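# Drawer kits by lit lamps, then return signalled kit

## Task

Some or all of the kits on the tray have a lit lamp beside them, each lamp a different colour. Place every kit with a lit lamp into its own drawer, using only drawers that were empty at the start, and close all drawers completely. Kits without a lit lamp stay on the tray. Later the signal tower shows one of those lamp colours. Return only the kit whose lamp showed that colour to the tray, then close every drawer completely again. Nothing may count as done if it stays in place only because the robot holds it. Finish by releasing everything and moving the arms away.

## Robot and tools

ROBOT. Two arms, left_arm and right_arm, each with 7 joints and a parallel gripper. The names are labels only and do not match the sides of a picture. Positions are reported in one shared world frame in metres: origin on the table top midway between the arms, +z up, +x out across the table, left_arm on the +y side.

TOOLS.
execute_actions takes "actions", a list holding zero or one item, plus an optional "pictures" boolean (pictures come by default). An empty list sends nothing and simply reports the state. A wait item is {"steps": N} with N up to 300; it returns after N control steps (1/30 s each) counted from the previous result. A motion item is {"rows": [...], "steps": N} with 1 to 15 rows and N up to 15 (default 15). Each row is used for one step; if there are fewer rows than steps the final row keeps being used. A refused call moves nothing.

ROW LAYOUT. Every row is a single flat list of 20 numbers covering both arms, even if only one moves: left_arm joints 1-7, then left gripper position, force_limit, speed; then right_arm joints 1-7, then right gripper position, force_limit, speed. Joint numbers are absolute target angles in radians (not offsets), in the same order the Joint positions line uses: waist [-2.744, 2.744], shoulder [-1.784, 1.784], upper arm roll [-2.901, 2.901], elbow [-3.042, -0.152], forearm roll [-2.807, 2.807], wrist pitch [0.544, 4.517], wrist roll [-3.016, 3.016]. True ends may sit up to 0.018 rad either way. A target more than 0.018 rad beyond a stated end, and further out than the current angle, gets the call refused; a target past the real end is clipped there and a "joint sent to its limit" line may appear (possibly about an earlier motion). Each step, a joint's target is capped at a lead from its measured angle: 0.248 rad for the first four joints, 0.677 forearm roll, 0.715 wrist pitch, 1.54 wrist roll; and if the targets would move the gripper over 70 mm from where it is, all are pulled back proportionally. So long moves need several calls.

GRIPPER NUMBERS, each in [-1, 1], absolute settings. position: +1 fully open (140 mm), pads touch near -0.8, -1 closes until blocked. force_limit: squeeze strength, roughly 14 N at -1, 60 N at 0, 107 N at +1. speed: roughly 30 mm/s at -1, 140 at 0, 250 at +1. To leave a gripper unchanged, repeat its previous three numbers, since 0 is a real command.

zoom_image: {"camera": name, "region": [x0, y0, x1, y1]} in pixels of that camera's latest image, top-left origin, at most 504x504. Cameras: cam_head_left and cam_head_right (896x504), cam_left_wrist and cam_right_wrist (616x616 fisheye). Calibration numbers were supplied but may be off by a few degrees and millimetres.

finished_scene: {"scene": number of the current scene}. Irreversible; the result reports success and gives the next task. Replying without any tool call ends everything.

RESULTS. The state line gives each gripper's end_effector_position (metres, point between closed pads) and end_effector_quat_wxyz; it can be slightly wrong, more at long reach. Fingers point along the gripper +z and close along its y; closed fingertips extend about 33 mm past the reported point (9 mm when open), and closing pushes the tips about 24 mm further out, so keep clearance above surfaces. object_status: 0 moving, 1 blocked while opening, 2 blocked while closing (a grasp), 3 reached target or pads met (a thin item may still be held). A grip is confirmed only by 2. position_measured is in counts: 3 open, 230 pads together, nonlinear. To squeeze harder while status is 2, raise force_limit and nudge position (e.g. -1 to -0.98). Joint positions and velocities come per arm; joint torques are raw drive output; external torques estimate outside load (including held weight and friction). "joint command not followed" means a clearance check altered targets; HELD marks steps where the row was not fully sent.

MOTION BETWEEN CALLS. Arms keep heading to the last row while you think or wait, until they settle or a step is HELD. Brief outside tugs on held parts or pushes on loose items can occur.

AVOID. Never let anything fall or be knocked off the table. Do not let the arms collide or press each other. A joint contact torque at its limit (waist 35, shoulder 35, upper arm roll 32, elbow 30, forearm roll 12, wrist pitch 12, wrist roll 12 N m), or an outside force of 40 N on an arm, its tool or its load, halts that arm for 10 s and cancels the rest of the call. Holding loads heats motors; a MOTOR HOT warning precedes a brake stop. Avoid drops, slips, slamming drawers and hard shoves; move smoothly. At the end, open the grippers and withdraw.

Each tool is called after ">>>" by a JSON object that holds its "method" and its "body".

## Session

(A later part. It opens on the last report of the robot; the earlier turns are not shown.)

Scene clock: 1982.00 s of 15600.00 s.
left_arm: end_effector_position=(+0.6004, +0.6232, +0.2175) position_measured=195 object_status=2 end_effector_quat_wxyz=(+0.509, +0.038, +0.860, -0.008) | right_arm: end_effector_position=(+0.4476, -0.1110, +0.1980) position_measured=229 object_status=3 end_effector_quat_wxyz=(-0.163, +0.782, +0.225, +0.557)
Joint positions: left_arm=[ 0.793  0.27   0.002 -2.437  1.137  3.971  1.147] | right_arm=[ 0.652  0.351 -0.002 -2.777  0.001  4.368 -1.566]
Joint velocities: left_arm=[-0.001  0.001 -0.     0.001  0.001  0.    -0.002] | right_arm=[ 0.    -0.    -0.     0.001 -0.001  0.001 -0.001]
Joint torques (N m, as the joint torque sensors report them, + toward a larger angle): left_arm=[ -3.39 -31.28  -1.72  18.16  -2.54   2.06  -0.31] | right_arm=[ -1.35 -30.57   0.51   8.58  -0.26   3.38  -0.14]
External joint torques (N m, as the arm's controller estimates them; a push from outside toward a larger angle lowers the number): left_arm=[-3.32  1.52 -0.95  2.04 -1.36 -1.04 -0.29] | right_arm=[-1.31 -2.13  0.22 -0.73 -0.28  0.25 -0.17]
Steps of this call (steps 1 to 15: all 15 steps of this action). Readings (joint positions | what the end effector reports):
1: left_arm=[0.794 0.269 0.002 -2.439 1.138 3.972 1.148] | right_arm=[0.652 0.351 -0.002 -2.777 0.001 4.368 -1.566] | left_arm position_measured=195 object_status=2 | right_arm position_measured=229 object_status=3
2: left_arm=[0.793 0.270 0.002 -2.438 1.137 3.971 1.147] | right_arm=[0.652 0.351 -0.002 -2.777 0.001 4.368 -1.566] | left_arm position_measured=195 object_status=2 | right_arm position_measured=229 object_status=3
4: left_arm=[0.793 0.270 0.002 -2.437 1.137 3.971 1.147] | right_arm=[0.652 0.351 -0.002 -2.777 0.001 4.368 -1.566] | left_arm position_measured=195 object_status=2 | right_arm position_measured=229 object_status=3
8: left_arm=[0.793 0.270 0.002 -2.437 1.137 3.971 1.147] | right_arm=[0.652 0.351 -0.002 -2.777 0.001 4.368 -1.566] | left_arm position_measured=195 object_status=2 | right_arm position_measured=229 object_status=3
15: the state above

>>> {"method": "execute_actions", "body": {"actions": [{"rows":[[0.792,0.271,0,-2.437,1.134,3.966,1.14,-0.16,0,0,0.65,0.35,0,-2.778,0,4.37,-1.571,-0.8,0,0]],"steps":10}], "pictures": false}}

>>> {"method": "execute_actions", "body": {"actions": [{"rows":[[0.878,0.217,0,-2.528,1.194,4.02,1.18,-0.16,0,0,0.65,0.35,0,-2.778,0,4.37,-1.571,-0.8,0,0]]}], "pictures": false}}

>>> {"method": "execute_actions", "body": {"actions": [{"rows":[[0.8507,0.381,0,-2.5404,1.047,4.085,1.375,-0.16,0,0,0.65,0.35,0,-2.778,0,4.37,-1.571,-0.8,0,0]]}], "pictures": false}}

>>> {"method": "execute_actions", "body": {"actions": [{"steps":20}], "pictures": false}}

>>> {"method": "execute_actions", "body": {"actions": [{"rows":[[0.8102,0.4003,0,-2.4961,1.02,4.058,1.341,-0.16,0,0,0.65,0.35,0,-2.778,0,4.37,-1.571,-0.8,0,0]]}], "pictures": false}}

>>> {"method": "execute_actions", "body": {"actions": [{"rows":[[0.773,0.421,0,-2.449,0.997,4.035,1.32,-0.16,0,0,0.65,0.35,0,-2.778,0,4.37,-1.571,-0.8,0,0]]}], "pictures": false}}

>>> {"method": "execute_actions", "body": {"actions": [{"steps":10}]}}

>>> {"method": "zoom_image", "body": {"camera": "cam_left_wrist", "region": [200, 200, 420, 400]}}

Scene clock: 2046.77 s of 15600.00 s.
left_arm: end_effector_position=(+0.6004, +0.6233, +0.2173) position_measured=149 object_status=0 end_effector_quat_wxyz=(+0.508, +0.037, +0.860, -0.008) | right_arm: end_effector_position=(+0.4476, -0.1110, +0.1980) position_measured=229 object_status=3 end_effector_quat_wxyz=(-0.163, +0.782, +0.225, +0.557)
Joint positions: left_arm=[ 0.793  0.27   0.002 -2.437  1.137  3.97   1.147] | right_arm=[ 0.652  0.351 -0.002 -2.777  0.001  4.368 -1.566]
Joint velocities: left_arm=[-0.001  0.001  0.001 -0.    -0.     0.     0.001] | right_arm=[ 0.002 -0.     0.    -0.001 -0.001  0.001 -0.001]
Joint torques (N m, as the joint torque sensors report them, + toward a larger angle): left_arm=[ -0.86 -32.4   -1.55  15.83  -1.73   2.6   -0.34] | right_arm=[ -1.02 -30.35   0.34   8.57  -0.24   3.42  -0.13]
External joint torques (N m, as the arm's controller estimates them; a push from outside toward a larger angle lowers the number): left_arm=[-0.9   0.23 -0.89 -0.2  -0.55 -0.48 -0.31] | right_arm=[-1.15 -1.94 -0.1  -0.68 -0.23  0.29 -0.15]
Steps of this call (steps 1 to 15: the robot went on to your last target; steps 16 to 90: nothing new was sent; then 61.43 s passed at rest; steps 91 to 100: all 10 steps of this action). Readings (joint positions | what the end effector reports):
91: left_arm=[0.793 0.270 0.002 -2.437 1.137 3.971 1.147] | right_arm=[0.652 0.351 -0.002 -2.777 0.001 4.368 -1.566] | left_arm position_measured=195 object_status=0 | right_arm position_measured=229 object_status=3
92: left_arm=[0.793 0.270 0.002 -2.437 1.137 3.971 1.147] | right_arm=[0.652 0.351 -0.002 -2.777 0.001 4.368 -1.566] | left_arm position_measured=193 object_status=0 | right_arm position_measured=229 object_status=3
94: left_arm=[0.793 0.270 0.002 -2.437 1.137 3.971 1.147] | right_arm=[0.652 0.351 -0.002 -2.777 0.001 4.368 -1.566] | left_arm position_measured=173 object_status=0 | right_arm position_measured=229 object_status=3
98: left_arm=[0.793 0.270 0.002 -2.437 1.137 3.970 1.147] | right_arm=[0.652 0.351 -0.002 -2.777 0.001 4.368 -1.566] | left_arm position_measured=149 object_status=0 | right_arm position_measured=229 object_status=3
100: the state above

Scene clock: 2047.27 s of 15600.00 s.
left_arm: end_effector_position=(+0.5597, +0.6271, +0.2171) position_measured=149 object_status=3 end_effector_quat_wxyz=(+0.508, +0.033, +0.861, -0.010) | right_arm: end_effector_position=(+0.4476, -0.1110, +0.1980) position_measured=229 object_status=3 end_effector_quat_wxyz=(-0.163, +0.782, +0.225, +0.557)
Joint positions: left_arm=[ 0.875  0.219  0.002 -2.526  1.19   4.014  1.168] | right_arm=[ 0.652  0.351 -0.002 -2.777  0.001  4.368 -1.566]
Joint velocities: left_arm=[-0.    -0.    -0.001 -0.001  0.008  0.013  0.018] | right_arm=[ 0.002  0.002 -0.002 -0.     0.001  0.     0.001]
Joint torques (N m, as the joint torque sensors report them, + toward a larger angle): left_arm=[  1.21 -31.61  -1.55  14.39  -0.24   3.85   0.5 ] | right_arm=[ -1.03 -30.38   0.19   9.    -0.26   3.4   -0.13]
External joint torques (N m, as the arm's controller estimates them; a push from outside toward a larger angle lowers the number): left_arm=[ 1.28 -1.19 -0.88 -0.97  0.89  0.73  0.53] | right_arm=[-1.08 -1.92 -0.18 -0.32 -0.27  0.27 -0.15]
Steps of this call (steps 1 to 15: all 15 steps of this action). Readings (joint positions | what the end effector reports):
1: left_arm=[0.809 0.258 -0.005 -2.458 1.148 3.977 1.149] | right_arm=[0.652 0.351 -0.002 -2.777 0.001 4.368 -1.566] | left_arm position_measured=149 object_status=0 | right_arm position_measured=229 object_status=3
2: left_arm=[0.829 0.244 -0.005 -2.483 1.160 3.984 1.152] | right_arm=[0.652 0.351 -0.002 -2.777 0.001 4.368 -1.566] | left_arm position_measured=149 object_status=0 | right_arm position_measured=229 object_status=3
4: left_arm=[0.858 0.229 -0.001 -2.509 1.173 3.995 1.156] | right_arm=[0.652 0.351 -0.002 -2.777 0.001 4.368 -1.566] | left_arm position_measured=149 object_status=3 | right_arm position_measured=229 object_status=3
8: left_arm=[0.875 0.221 0.002 -2.523 1.185 4.006 1.162] | right_arm=[0.652 0.351 -0.002 -2.777 0.001 4.368 -1.566] | left_arm position_measured=149 object_status=3 | right_arm position_measured=229 object_status=3
15: the state above

Scene clock: 2047.77 s of 15600.00 s.
left_arm: end_effector_position=(+0.5584, +0.6251, +0.1566) position_measured=149 object_status=3 end_effector_quat_wxyz=(+0.503, +0.017, +0.864, -0.021) | right_arm: end_effector_position=(+0.4476, -0.1110, +0.1980) position_measured=229 object_status=3 end_effector_quat_wxyz=(-0.163, +0.782, +0.225, +0.557)
Joint positions: left_arm=[ 0.854  0.38   0.002 -2.542  1.052  4.077  1.329] | right_arm=[ 0.652  0.351 -0.002 -2.777  0.001  4.368 -1.566]
Joint velocities: left_arm=[-0.001 -0.    -0.     0.    -0.018  0.025  0.128] | right_arm=[-0.    -0.001  0.     0.    -0.002  0.001  0.001]
Joint torques (N m, as the joint torque sensors report them, + toward a larger angle): left_arm=[ -2.47 -31.86  -1.72  13.23  -1.2    3.91   0.49] | right_arm=[ -1.09 -30.27   0.49   8.62  -0.21   3.41  -0.13]
External joint torques (N m, as the arm's controller estimates them; a push from outside toward a larger angle lowers the number): left_arm=[-2.42  0.62 -0.77  0.75 -0.66  0.66  0.51] | right_arm=[-1.08 -1.74  0.16 -0.72 -0.23  0.27 -0.15]
Steps of this call (steps 1 to 15: all 15 steps of this action). Readings (joint positions | what the end effector reports):
1: left_arm=[0.870 0.244 0.002 -2.522 1.159 4.030 1.187] | right_arm=[0.652 0.351 -0.002 -2.777 0.001 4.368 -1.566] | left_arm position_measured=149 object_status=3 | right_arm position_measured=229 object_status=3
2: left_arm=[0.865 0.285 0.002 -2.523 1.131 4.040 1.206] | right_arm=[0.652 0.351 -0.002 -2.777 0.001 4.368 -1.566] | left_arm position_measured=149 object_status=3 | right_arm position_measured=229 object_status=3
4: left_arm=[0.858 0.348 0.002 -2.535 1.097 4.051 1.238] | right_arm=[0.652 0.351 -0.002 -2.777 0.001 4.368 -1.566] | left_arm position_measured=149 object_status=3 | right_arm position_measured=229 object_status=3
8: left_arm=[0.854 0.380 0.002 -2.543 1.066 4.065 1.284] | right_arm=[0.652 0.351 -0.002 -2.777 0.001 4.368 -1.566] | left_arm position_measured=149 object_status=3 | right_arm position_measured=229 object_status=3
15: the state above

Scene clock: 2048.43 s of 15600.00 s.
left_arm: end_effector_position=(+0.5589, +0.6254, +0.1580) position_measured=149 object_status=3 end_effector_quat_wxyz=(+0.505, +0.032, +0.862, -0.013) | right_arm: end_effector_position=(+0.4476, -0.1110, +0.1980) position_measured=229 object_status=3 end_effector_quat_wxyz=(-0.163, +0.782, +0.225, +0.557)
Joint positions: left_arm=[ 0.854  0.38   0.002 -2.542  1.05   4.081  1.364] | right_arm=[ 0.652  0.351 -0.002 -2.777  0.001  4.368 -1.566]
Joint velocities: left_arm=[-0.001  0.    -0.001  0.     0.001  0.001  0.016] | right_arm=[-0.001 -0.001 -0.001 -0.001 -0.     0.    -0.001]
Joint torques (N m, as the joint torque sensors report them, + toward a larger angle): left_arm=[ -1.99 -31.86  -1.63  12.81  -1.13   3.94   0.42] | right_arm=[ -0.66 -30.56   0.57   9.07  -0.19   3.47  -0.11]
External joint torques (N m, as the arm's controller estimates them; a push from outside toward a larger angle lowers the number): left_arm=[-1.96  0.68 -0.7   0.31 -0.58  0.68  0.45] | right_arm=[-0.64 -2.06  0.27 -0.22 -0.21  0.33 -0.14]
Steps of this call (steps 1 to 20: the robot went on to your last target). Readings (joint positions | what the end effector reports):
1: left_arm=[0.854 0.380 0.002 -2.542 1.052 4.078 1.333] | right_arm=[0.652 0.351 -0.002 -2.777 0.001 4.368 -1.566] | left_arm position_measured=149 object_status=3 | right_arm position_measured=229 object_status=3
2: left_arm=[0.854 0.380 0.002 -2.542 1.051 4.078 1.337] | right_arm=[0.652 0.351 -0.002 -2.777 0.001 4.368 -1.566] | left_arm position_measured=149 object_status=3 | right_arm position_measured=229 object_status=3
4: left_arm=[0.854 0.380 0.002 -2.542 1.051 4.079 1.343] | right_arm=[0.652 0.351 -0.002 -2.777 0.001 4.368 -1.566] | left_arm position_measured=149 object_status=3 | right_arm position_measured=229 object_status=3
8: left_arm=[0.854 0.380 0.002 -2.542 1.050 4.080 1.352] | right_arm=[0.652 0.351 -0.002 -2.777 0.001 4.368 -1.566] | left_arm position_measured=149 object_status=3 | right_arm position_measured=229 object_status=3
20: the state above

Scene clock: 2048.93 s of 15600.00 s.
left_arm: end_effector_position=(+0.5796, +0.6233, +0.1599) position_measured=149 object_status=3 end_effector_quat_wxyz=(+0.507, +0.036, +0.861, -0.011) | right_arm: end_effector_position=(+0.4476, -0.1110, +0.1980) position_measured=229 object_status=3 end_effector_quat_wxyz=(-0.163, +0.782, +0.225, +0.557)
Joint positions: left_arm=[ 0.813  0.398  0.001 -2.498  1.023  4.063  1.351] | right_arm=[ 0.652  0.351 -0.002 -2.777  0.001  4.368 -1.566]
Joint velocities: left_arm=[-0.     0.001 -0.     0.002 -0.004 -0.006 -0.01 ] | right_arm=[-0.001  0.001  0.001  0.001 -0.     0.001  0.001]
Joint torques (N m, as the joint torque sensors report them, + toward a larger angle): left_arm=[ -2.08 -32.5   -0.75  13.62  -1.11   2.62  -0.24] | right_arm=[ -1.14 -30.39   0.39   9.    -0.25   3.42  -0.17]
External joint torques (N m, as the arm's controller estimates them; a push from outside toward a larger angle lowers the number): left_arm=[-2.07  1.14  0.19  0.47 -0.5  -0.63 -0.22] | right_arm=[-1.13 -1.87  0.07 -0.36 -0.27  0.27 -0.2 ]
Steps of this call (steps 1 to 15: all 15 steps of this action). Readings (joint positions | what the end effector reports):
1: left_arm=[0.846 0.385 0.004 -2.532 1.044 4.078 1.362] | right_arm=[0.652 0.351 -0.002 -2.777 0.001 4.368 -1.566] | left_arm position_measured=149 object_status=3 | right_arm position_measured=229 object_status=3
2: left_arm=[0.836 0.390 0.004 -2.520 1.038 4.075 1.361] | right_arm=[0.652 0.351 -0.002 -2.777 0.001 4.368 -1.566] | left_arm position_measured=149 object_status=3 | right_arm position_measured=229 object_status=3
4: left_arm=[0.822 0.395 0.002 -2.506 1.032 4.071 1.358] | right_arm=[0.652 0.351 -0.002 -2.777 0.001 4.368 -1.566] | left_arm position_measured=149 object_status=3 | right_arm position_measured=229 object_status=3
8: left_arm=[0.813 0.397 0.001 -2.499 1.026 4.066 1.355] | right_arm=[0.652 0.351 -0.002 -2.777 0.001 4.368 -1.566] | left_arm position_measured=149 object_status=3 | right_arm position_measured=229 object_status=3
15: the state above

Scene clock: 2049.43 s of 15600.00 s.
left_arm: end_effector_position=(+0.5995, +0.6224, +0.1598) position_measured=149 object_status=3 end_effector_quat_wxyz=(+0.507, +0.037, +0.861, -0.010) | right_arm: end_effector_position=(+0.4476, -0.1110, +0.1980) position_measured=229 object_status=3 end_effector_quat_wxyz=(-0.163, +0.782, +0.225, +0.557)
Joint positions: left_arm=[ 0.776  0.419  0.001 -2.451  1.     4.04   1.331] | right_arm=[ 0.652  0.351 -0.002 -2.777  0.001  4.368 -1.566]
Joint velocities: left_arm=[ 0.001  0.001 -0.     0.002 -0.004 -0.008 -0.015] | right_arm=[-0.     0.    -0.     0.003  0.     0.001 -0.001]
Joint torques (N m, as the joint torque sensors report them, + toward a larger angle): left_arm=[ -2.36 -33.28  -0.8   14.39  -1.16   2.57  -0.32] | right_arm=[ -0.61 -30.2    0.54   8.71  -0.28   3.46  -0.17]
External joint torques (N m, as the arm's controller estimates them; a push from outside toward a larger angle lowers the number): left_arm=[-2.32  1.48  0.19  0.74 -0.5  -0.67 -0.29] | right_arm=[-0.61 -1.67  0.22 -0.66 -0.29  0.31 -0.2 ]
Steps of this call (steps 1 to 15: all 15 steps of this action). Readings (joint positions | what the end effector reports):
1: left_arm=[0.806 0.404 0.003 -2.487 1.018 4.060 1.349] | right_arm=[0.652 0.351 -0.002 -2.777 0.001 4.368 -1.566] | left_arm position_measured=149 object_status=3 | right_arm position_measured=229 object_status=3
2: left_arm=[0.797 0.409 0.003 -2.474 1.013 4.056 1.346] | right_arm=[0.652 0.351 -0.002 -2.777 0.001 4.368 -1.566] | left_arm position_measured=149 object_status=3 | right_arm position_measured=229 object_status=3
4: left_arm=[0.784 0.415 0.001 -2.460 1.007 4.050 1.342] | right_arm=[0.652 0.351 -0.002 -2.777 0.001 4.368 -1.566] | left_arm position_measured=149 object_status=3 | right_arm position_measured=229 object_status=3
8: left_arm=[0.776 0.418 0.001 -2.452 1.003 4.044 1.337] | right_arm=[0.652 0.351 -0.002 -2.777 0.001 4.368 -1.566] | left_arm position_measured=149 object_status=3 | right_arm position_measured=229 object_status=3
15: the state above

Scene clock: 2049.77 s of 15600.00 s.
left_arm: end_effector_position=(+0.5995, +0.6226, +0.1595) position_measured=149 object_status=3 end_effector_quat_wxyz=(+0.506, +0.035, +0.862, -0.011) | right_arm: end_effector_position=(+0.4476, -0.1110, +0.1980) position_measured=229 object_status=3 end_effector_quat_wxyz=(-0.163, +0.782, +0.225, +0.557)
Joint positions: left_arm=[ 0.776  0.419  0.001 -2.451  1.     4.039  1.328] | right_arm=[ 0.652  0.351 -0.002 -2.777  0.001  4.368 -1.566]
Joint velocities: left_arm=[ 0.001 -0.001 -0.001 -0.001 -0.001 -0.    -0.007] | right_arm=[-0.001 -0.     0.001  0.     0.001 -0.001 -0.   ]
Joint torques (N m, as the joint torque sensors report them, + toward a larger angle): left_arm=[ -2.6  -33.43  -1.06  14.27  -1.24   2.61  -0.31] | right_arm=[ -0.83 -30.42   0.31   8.89  -0.27   3.4   -0.15]
External joint torques (N m, as the arm's controller estimates them; a push from outside toward a larger angle lowers the number): left_arm=[-2.62  1.28 -0.13  0.68 -0.58 -0.62 -0.29] | right_arm=[-0.91 -1.96 -0.1  -0.42 -0.27  0.26 -0.17]
Steps of this call (steps 1 to 10: the robot went on to your last target). Readings (joint positions | what the end effector reports):
1: left_arm=[0.776 0.419 0.001 -2.451 1.000 4.040 1.331] | right_arm=[0.652 0.351 -0.002 -2.777 0.001 4.368 -1.566] | left_arm position_measured=149 object_status=3 | right_arm position_measured=229 object_status=3
2: left_arm=[0.776 0.419 0.001 -2.451 1.000 4.040 1.331] | right_arm=[0.652 0.351 -0.002 -2.777 0.001 4.368 -1.566] | left_arm position_measured=149 object_status=3 | right_arm position_measured=229 object_status=3
4: left_arm=[0.776 0.419 0.001 -2.451 1.000 4.040 1.330] | right_arm=[0.652 0.351 -0.002 -2.777 0.001 4.368 -1.566] | left_arm position_measured=149 object_status=3 | right_arm position_measured=229 object_status=3
8: left_arm=[0.776 0.419 0.001 -2.451 1.000 4.039 1.329] | right_arm=[0.652 0.351 -0.002 -2.777 0.001 4.368 -1.566] | left_arm position_measured=149 object_status=3 | right_arm position_measured=229 object_status=3
10: the state above
camera_calibration (this result's frames):
cam_left_wrist: T_world_to_cam=[[0.196685, 0.972022, 0.128407, -0.735384], [0.0618634, -0.143007, 0.987786, -0.0925402], [0.978513, -0.186339, -0.0882599, -0.26588], [0, 0, 0, 1]] pos_world=[0.410531, 0.652032, 0.162372]
cam_right_wrist: T_world_to_cam=[[0.520614, -0.853792, 0.0000301858, -0.330675], [-0.570132, -0.347674, -0.74436, 0.355281], [0.635539, 0.387507, -0.667778, 0.0670184], [0, 0, 0, 1]] pos_world=[0.332118, -0.184776, 0.30922]

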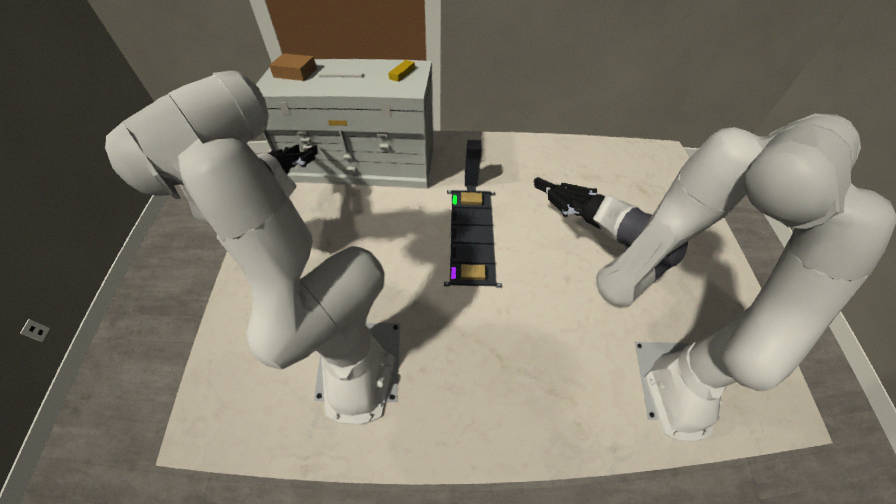

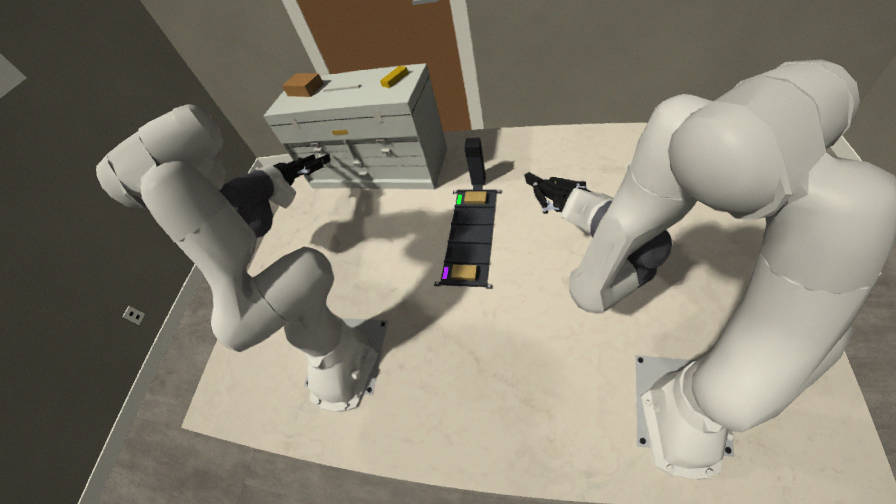

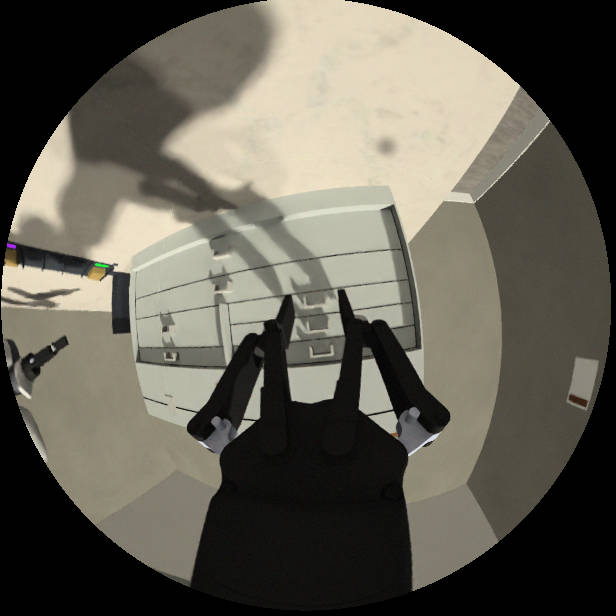

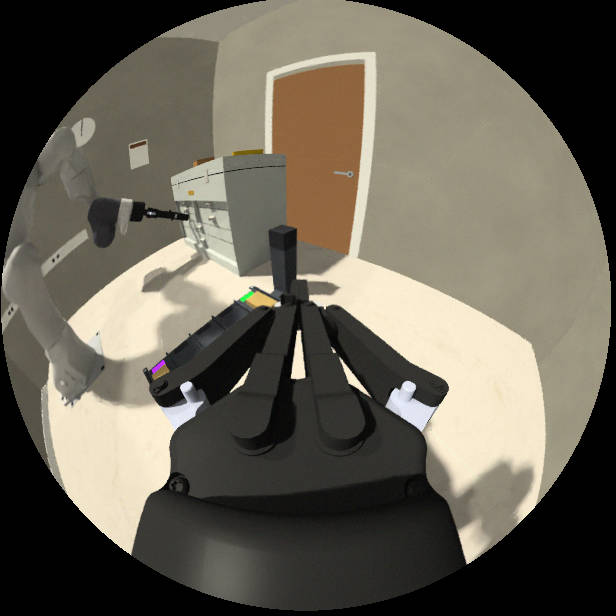

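Region (200, 200, 420, 400) of cam_left_wrist's 616x616 image, scaled by 2.291, with more detail than that image has; it fills the top 458 rows of this view, and the rest is white.

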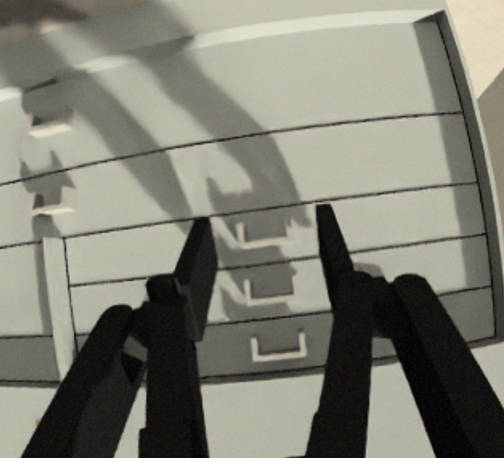

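>>> {"method": "execute_actions", "body": {"actions": [{"rows":[[0.773,0.427,0,-2.447,0.997,4.035,1.32,-0.16,0,0,0.65,0.35,0,-2.778,0,4.37,-1.571,-0.8,0,0]],"steps":10}], "pictures": false}}

>>> {"method": "execute_actions", "body": {"actions": [{"rows":[[0.773,0.427,0,-2.447,0.997,4.035,1.32,-1,0,-0.5,0.65,0.35,0,-2.778,0,4.37,-1.571,-0.8,0,0]]}], "pictures": false}}

>>> {"method": "execute_actions", "body": {"actions": [{"steps":6}], "pictures": false}}

>>> {"method": "execute_actions", "body": {"actions": [{"rows":[[0.817,0.4023,0,-2.497,1.027,4.068,1.356,-1,0,-0.5,0.65,0.35,0,-2.778,0,4.37,-1.571,-0.8,0,0]],"steps":12}], "pictures": false}}

>>> {"method": "execute_actions", "body": {"actions": [{"rows":[[0.8577,0.383,0,-2.5414,1.054,4.089,1.377,-1,0,-0.5,0.65,0.35,0,-2.778,0,4.37,-1.571,-0.8,0,0]],"steps":12}], "pictures": false}}

>>> {"method": "execute_actions", "body": {"actions": [{"rows":[[0.9015,0.365,0,-2.583,1.085,4.109,1.397,-1,0,-0.5,0.65,0.35,0,-2.778,0,4.37,-1.571,-0.8,0,0]],"steps":12}]}}

Scene clock: 2065.30 s of 15600.00 s.
left_arm: end_effector_position=(+0.5993, +0.6225, +0.1566) position_measured=149 object_status=3 end_effector_quat_wxyz=(+0.505, +0.034, +0.862, -0.013) | right_arm: end_effector_position=(+0.4476, -0.1110, +0.1980) position_measured=229 object_status=3 end_effector_quat_wxyz=(-0.163, +0.782, +0.225, +0.557)
Joint positions: left_arm=[ 0.776  0.425  0.001 -2.449  1.     4.039  1.327] | right_arm=[ 0.652  0.351 -0.002 -2.777  0.001  4.368 -1.566]
Joint velocities: left_arm=[-0.001 -0.001 -0.002 -0.    -0.001  0.001  0.002] | right_arm=[-0.001  0.     0.001  0.001  0.001 -0.001 -0.   ]
Joint torques (N m, as the joint torque sensors report them, + toward a larger angle): left_arm=[ -2.04 -33.06  -1.34  13.8   -1.13   2.78  -0.33] | right_arm=[ -0.86 -30.11   0.94   9.18  -0.21   3.43  -0.17]
External joint torques (N m, as the arm's controller estimates them; a push from outside toward a larger angle lowers the number): left_arm=[-1.79  1.85 -0.15  0.24 -0.51 -0.47 -0.3 ] | right_arm=[-0.87 -1.69  0.61 -0.09 -0.22  0.3  -0.19]
Steps of this call (steps 1 to 15: the robot went on to your last target; steps 16 to 90: nothing new was sent; then 12.20 s passed at rest; steps 91 to 100: all 10 steps of this action). Readings (joint positions | what the end effector reports):
91: left_arm=[0.776 0.420 0.001 -2.450 1.000 4.039 1.327] | right_arm=[0.652 0.351 -0.002 -2.777 0.001 4.368 -1.566] | left_arm position_measured=149 object_status=3 | right_arm position_measured=229 object_status=3
92: left_arm=[0.776 0.421 0.001 -2.449 1.000 4.039 1.327] | right_arm=[0.652 0.351 -0.002 -2.777 0.001 4.368 -1.566] | left_arm position_measured=149 object_status=3 | right_arm position_measured=229 object_status=3
94: left_arm=[0.776 0.424 0.001 -2.449 1.000 4.039 1.327] | right_arm=[0.652 0.351 -0.002 -2.777 0.001 4.368 -1.566] | left_arm position_measured=149 object_status=3 | right_arm position_measured=229 object_status=3
98: left_arm=[0.776 0.425 0.001 -2.449 1.000 4.039 1.327] | right_arm=[0.652 0.351 -0.002 -2.777 0.001 4.368 -1.566] | left_arm position_measured=149 object_status=3 | right_arm position_measured=229 object_status=3
100: the state above

Scene clock: 2065.80 s of 15600.00 s.
left_arm: end_effector_position=(+0.5993, +0.6226, +0.1567) position_measured=194 object_status=0 end_effector_quat_wxyz=(+0.505, +0.034, +0.862, -0.012) | right_arm: end_effector_position=(+0.4476, -0.1110, +0.1980) position_measured=229 object_status=3 end_effector_quat_wxyz=(-0.163, +0.782, +0.225, +0.557)
Joint positions: left_arm=[ 0.776  0.425  0.001 -2.448  1.     4.039  1.327] | right_arm=[ 0.652  0.351 -0.002 -2.777  0.001  4.368 -1.566]
Joint velocities: left_arm=[-0.001 -0.001  0.001 -0.     0.001 -0.    -0.001] | right_arm=[ 0.     0.    -0.002 -0.001  0.     0.001  0.001]
Joint torques (N m, as the joint torque sensors report them, + toward a larger angle): left_arm=[ -2.48 -34.    -1.21  14.03  -1.13   2.77  -0.22] | right_arm=[ -1.   -30.19   0.31   8.58  -0.22   3.41  -0.13]
External joint torques (N m, as the arm's controller estimates them; a push from outside toward a larger angle lowers the number): left_arm=[-2.49  0.87 -0.25  0.43 -0.47 -0.48 -0.2 ] | right_arm=[-1.03 -1.76 -0.04 -0.67 -0.23  0.28 -0.16]
Steps of this call (steps 1 to 15: all 15 steps of this action). Readings (joint positions | what the end effector reports):
1: left_arm=[0.776 0.425 0.001 -2.449 1.000 4.039 1.327] | right_arm=[0.652 0.351 -0.002 -2.777 0.001 4.368 -1.566] | left_arm position_measured=149 object_status=0 | right_arm position_measured=229 object_status=3
2: left_arm=[0.776 0.425 0.001 -2.449 1.000 4.039 1.327] | right_arm=[0.652 0.351 -0.002 -2.777 0.001 4.368 -1.566] | left_arm position_measured=153 object_status=0 | right_arm position_measured=229 object_status=3
4: left_arm=[0.776 0.425 0.001 -2.449 1.000 4.039 1.327] | right_arm=[0.652 0.351 -0.002 -2.777 0.001 4.368 -1.566] | left_arm position_measured=162 object_status=0 | right_arm position_measured=229 object_status=3
8: left_arm=[0.776 0.425 0.001 -2.449 1.000 4.039 1.327] | right_arm=[0.652 0.351 -0.002 -2.777 0.001 4.368 -1.566] | left_arm position_measured=181 object_status=0 | right_arm position_measured=229 object_status=3
15: the state above

Scene clock: 2066.00 s of 15600.00 s.
left_arm: end_effector_position=(+0.5993, +0.6226, +0.1567) position_measured=194 object_status=2 end_effector_quat_wxyz=(+0.505, +0.034, +0.862, -0.012) | right_arm: end_effector_position=(+0.4476, -0.1110, +0.1980) position_measured=229 object_status=3 end_effector_quat_wxyz=(-0.163, +0.782, +0.225, +0.557)
Joint positions: left_arm=[ 0.776  0.425  0.001 -2.448  1.     4.039  1.327] | right_arm=[ 0.652  0.351 -0.002 -2.777  0.001  4.368 -1.566]
Joint velocities: left_arm=[ 0.    -0.001  0.001  0.001  0.001  0.    -0.001] | right_arm=[ 0.001  0.001 -0.    -0.    -0.001 -0.001  0.002]
Joint torques (N m, as the joint torque sensors report them, + toward a larger angle): left_arm=[ -2.4  -33.43  -1.48  13.85  -1.12   2.75  -0.21] | right_arm=[ -0.82 -30.26   0.45   8.85  -0.22   3.4   -0.18]
External joint torques (N m, as the arm's controller estimates them; a push from outside toward a larger angle lowers the number): left_arm=[-2.45  1.54 -0.55  0.2  -0.45 -0.51 -0.19] | right_arm=[-0.84 -1.89  0.11 -0.4  -0.22  0.27 -0.2 ]
Steps of this call (steps 1 to 6: the robot went on to your last target). Readings (joint positions | what the end effector reports):
1: left_arm=[0.776 0.425 0.001 -2.448 1.000 4.039 1.327] | right_arm=[0.652 0.351 -0.002 -2.777 0.001 4.368 -1.566] | left_arm position_measured=194 object_status=2 | right_arm position_measured=229 object_status=3
2: left_arm=[0.776 0.425 0.001 -2.448 1.000 4.039 1.327] | right_arm=[0.652 0.351 -0.002 -2.777 0.001 4.368 -1.566] | left_arm position_measured=194 object_status=2 | right_arm position_measured=229 object_status=3
4: left_arm=[0.776 0.425 0.001 -2.448 1.000 4.039 1.327] | right_arm=[0.652 0.351 -0.002 -2.777 0.001 4.368 -1.566] | left_arm position_measured=194 object_status=2 | right_arm position_measured=229 object_status=3
6: the state above

Scene clock: 2066.40 s of 15600.00 s.
left_arm: end_effector_position=(+0.5799, +0.6238, +0.1570) position_measured=195 object_status=2 end_effector_quat_wxyz=(+0.505, +0.032, +0.862, -0.013) | right_arm: end_effector_position=(+0.4476, -0.1110, +0.1980) position_measured=229 object_status=3 end_effector_quat_wxyz=(-0.163, +0.782, +0.225, +0.557)
Joint positions: left_arm=[ 0.814  0.405 -0.001 -2.494  1.022  4.06   1.344] | right_arm=[ 0.652  0.351 -0.002 -2.777  0.001  4.368 -1.566]
Joint velocities: left_arm=[ 0.004  0.     0.    -0.003  0.003  0.003  0.019] | right_arm=[-0.002  0.    -0.001 -0.     0.    -0.001  0.001]
Joint torques (N m, as the joint torque sensors report them, + toward a larger angle): left_arm=[  1.64 -35.57   0.27   9.87   0.66   4.5    0.39] | right_arm=[ -1.08 -30.45   0.28   8.91  -0.2    3.37  -0.15]
External joint torques (N m, as the arm's controller estimates them; a push from outside toward a larger angle lowers the number): left_arm=[ 1.75 -1.85  1.34 -3.22  1.25  1.23  0.41] | right_arm=[-1.01 -2.    0.02 -0.39 -0.23  0.23 -0.17]
Steps of this call (steps 1 to 12: all 12 steps of this action). Readings (joint positions | what the end effector reports):
1: left_arm=[0.783 0.420 -0.001 -2.458 1.002 4.041 1.329] | right_arm=[0.652 0.351 -0.002 -2.777 0.001 4.368 -1.566] | left_arm position_measured=194 object_status=2 | right_arm position_measured=229 object_status=3
2: left_arm=[0.793 0.414 -0.001 -2.471 1.009 4.046 1.331] | right_arm=[0.652 0.351 -0.002 -2.777 0.001 4.368 -1.566] | left_arm position_measured=195 object_status=2 | right_arm position_measured=229 object_status=3
4: left_arm=[0.806 0.408 -0.001 -2.485 1.016 4.054 1.335] | right_arm=[0.652 0.351 -0.002 -2.777 0.001 4.368 -1.566] | left_arm position_measured=195 object_status=2 | right_arm position_measured=229 object_status=3
8: left_arm=[0.813 0.405 -0.001 -2.493 1.021 4.059 1.341] | right_arm=[0.652 0.351 -0.002 -2.777 0.001 4.368 -1.566] | left_arm position_measured=195 object_status=2 | right_arm position_measured=229 object_status=3
12: the state above

Scene clock: 2066.80 s of 15600.00 s.
left_arm: end_effector_position=(+0.5601, +0.6252, +0.1572) position_measured=195 object_status=2 end_effector_quat_wxyz=(+0.506, +0.032, +0.862, -0.014) | right_arm: end_effector_position=(+0.4476, -0.1110, +0.1980) position_measured=229 object_status=3 end_effector_quat_wxyz=(-0.163, +0.782, +0.225, +0.557)
Joint positions: left_arm=[ 0.855  0.385 -0.002 -2.538  1.049  4.081  1.365] | right_arm=[ 0.652  0.351 -0.002 -2.777  0.001  4.368 -1.566]
Joint velocities: left_arm=[ 0.004  0.     0.001 -0.001  0.005  0.002  0.02 ] | right_arm=[-0.001 -0.     0.     0.    -0.001  0.    -0.   ]
Joint torques (N m, as the joint torque sensors report them, + toward a larger angle): left_arm=[  0.01 -34.14   0.84  11.16   0.92   4.36   0.39] | right_arm=[ -0.73 -30.06   0.2    9.03  -0.25   3.45  -0.15]
External joint torques (N m, as the arm's controller estimates them; a push from outside toward a larger angle lowers the number): left_arm=[ 0.09 -1.41  1.86 -1.47  1.47  1.08  0.41] | right_arm=[-0.73 -1.56 -0.13 -0.28 -0.26  0.31 -0.17]
Steps of this call (steps 1 to 12: all 12 steps of this action). Readings (joint positions | what the end effector reports):
1: left_arm=[0.823 0.400 -0.003 -2.503 1.026 4.062 1.347] | right_arm=[0.652 0.351 -0.002 -2.777 0.001 4.368 -1.566] | left_arm position_measured=195 object_status=2 | right_arm position_measured=229 object_status=3
2: left_arm=[0.833 0.394 -0.003 -2.516 1.033 4.067 1.350] | right_arm=[0.652 0.351 -0.002 -2.777 0.001 4.368 -1.566] | left_arm position_measured=195 object_status=2 | right_arm position_measured=229 object_status=3
4: left_arm=[0.846 0.388 -0.002 -2.530 1.041 4.075 1.354] | right_arm=[0.652 0.351 -0.002 -2.777 0.001 4.368 -1.566] | left_arm position_measured=195 object_status=2 | right_arm position_measured=229 object_status=3
8: left_arm=[0.854 0.385 -0.002 -2.537 1.047 4.080 1.361] | right_arm=[0.652 0.351 -0.002 -2.777 0.001 4.368 -1.566] | left_arm position_measured=195 object_status=2 | right_arm position_measured=229 object_status=3
12: the state above

Scene clock: 2067.20 s of 15600.00 s.
left_arm: end_effector_position=(+0.5401, +0.6265, +0.1574) position_measured=195 object_status=2 end_effector_quat_wxyz=(+0.506, +0.032, +0.862, -0.013) | right_arm: end_effector_position=(+0.4476, -0.1110, +0.1980) position_measured=229 object_status=3 end_effector_quat_wxyz=(-0.163, +0.782, +0.225, +0.557)
Joint positions: left_arm=[ 0.899  0.367 -0.002 -2.58   1.079  4.101  1.385] | right_arm=[ 0.652  0.351 -0.002 -2.777  0.001  4.368 -1.566]
Joint velocities: left_arm=[ 0.003 -0.     0.001 -0.002  0.005  0.004  0.02 ] | right_arm=[ 0.001 -0.001 -0.    -0.001  0.     0.     0.001]
Joint torques (N m, as the joint torque sensors report them, + toward a larger angle): left_arm=[  0.64 -33.24   0.84   9.69   1.16   4.49   0.33] | right_arm=[ -1.04 -30.35   0.38   8.84  -0.32   3.38  -0.13]
External joint torques (N m, as the arm's controller estimates them; a push from outside toward a larger angle lowers the number): left_arm=[ 0.77 -1.63  1.88 -2.34  1.65  1.21  0.35] | right_arm=[-1.03 -1.87  0.06 -0.45 -0.34  0.23 -0.16]
Steps of this call (steps 1 to 12: all 12 steps of this action). Readings (joint positions | what the end effector reports):
1: left_arm=[0.864 0.381 -0.003 -2.547 1.054 4.083 1.367] | right_arm=[0.652 0.351 -0.002 -2.777 0.001 4.368 -1.566] | left_arm position_measured=195 object_status=2 | right_arm position_measured=229 object_status=3
2: left_arm=[0.876 0.375 -0.003 -2.558 1.061 4.088 1.370] | right_arm=[0.652 0.351 -0.002 -2.777 0.001 4.368 -1.566] | left_arm position_measured=195 object_status=2 | right_arm position_measured=229 object_status=3
4: left_arm=[0.889 0.370 -0.002 -2.572 1.071 4.096 1.375] | right_arm=[0.652 0.351 -0.002 -2.777 0.001 4.368 -1.566] | left_arm position_measured=195 object_status=2 | right_arm position_measured=229 object_status=3
8: left_arm=[0.898 0.368 -0.002 -2.579 1.078 4.100 1.381] | right_arm=[0.652 0.351 -0.002 -2.777 0.001 4.368 -1.566] | left_arm position_measured=195 object_status=2 | right_arm position_measured=229 object_status=3
12: the state above
camera_calibration (this result's frames):
cam_left_wrist: T_world_to_cam=[[0.192909, 0.973843, 0.120068, -0.724983], [0.0638253, -0.134561, 0.988848, -0.0927602], [0.979139, -0.183094, -0.0881139, -0.209654], [0, 0, 0, 1]] pos_world=[0.351056, 0.655151, 0.1603]
cam_right_wrist: T_world_to_cam=[[0.520614, -0.853792, 0.0000301874, -0.330675], [-0.570132, -0.347674, -0.74436, 0.355281], [0.635539, 0.387507, -0.667778, 0.0670184], [0, 0, 0, 1]] pos_world=[0.332118, -0.184776, 0.30922]

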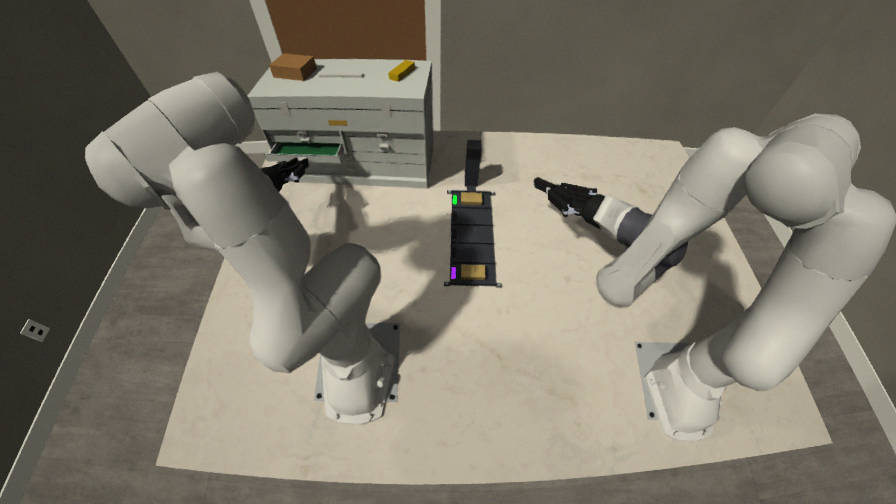

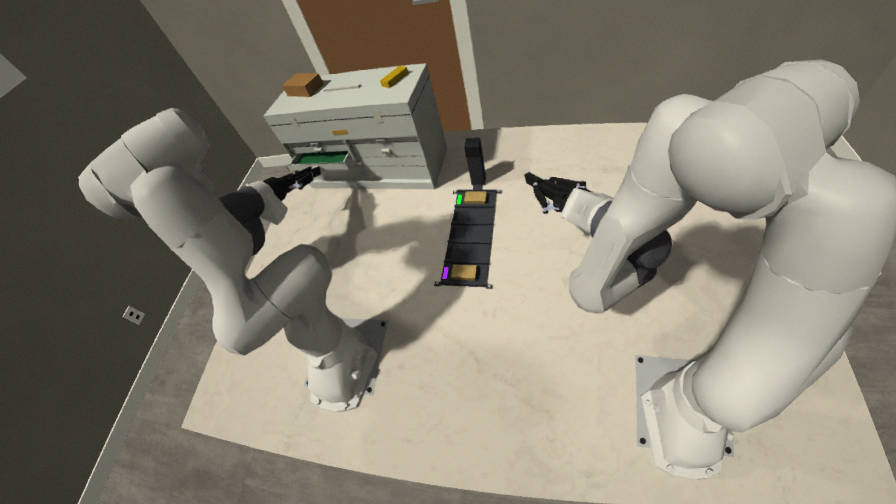

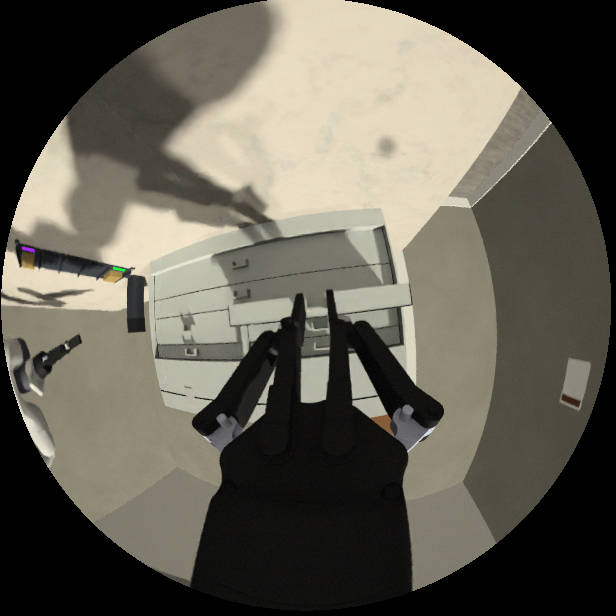

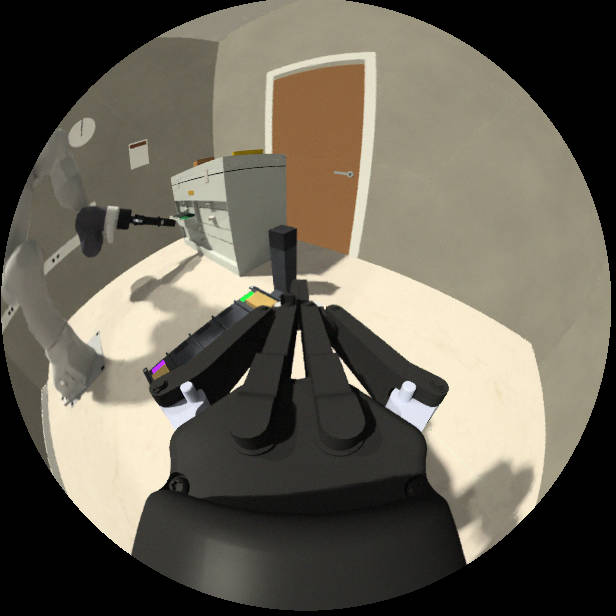

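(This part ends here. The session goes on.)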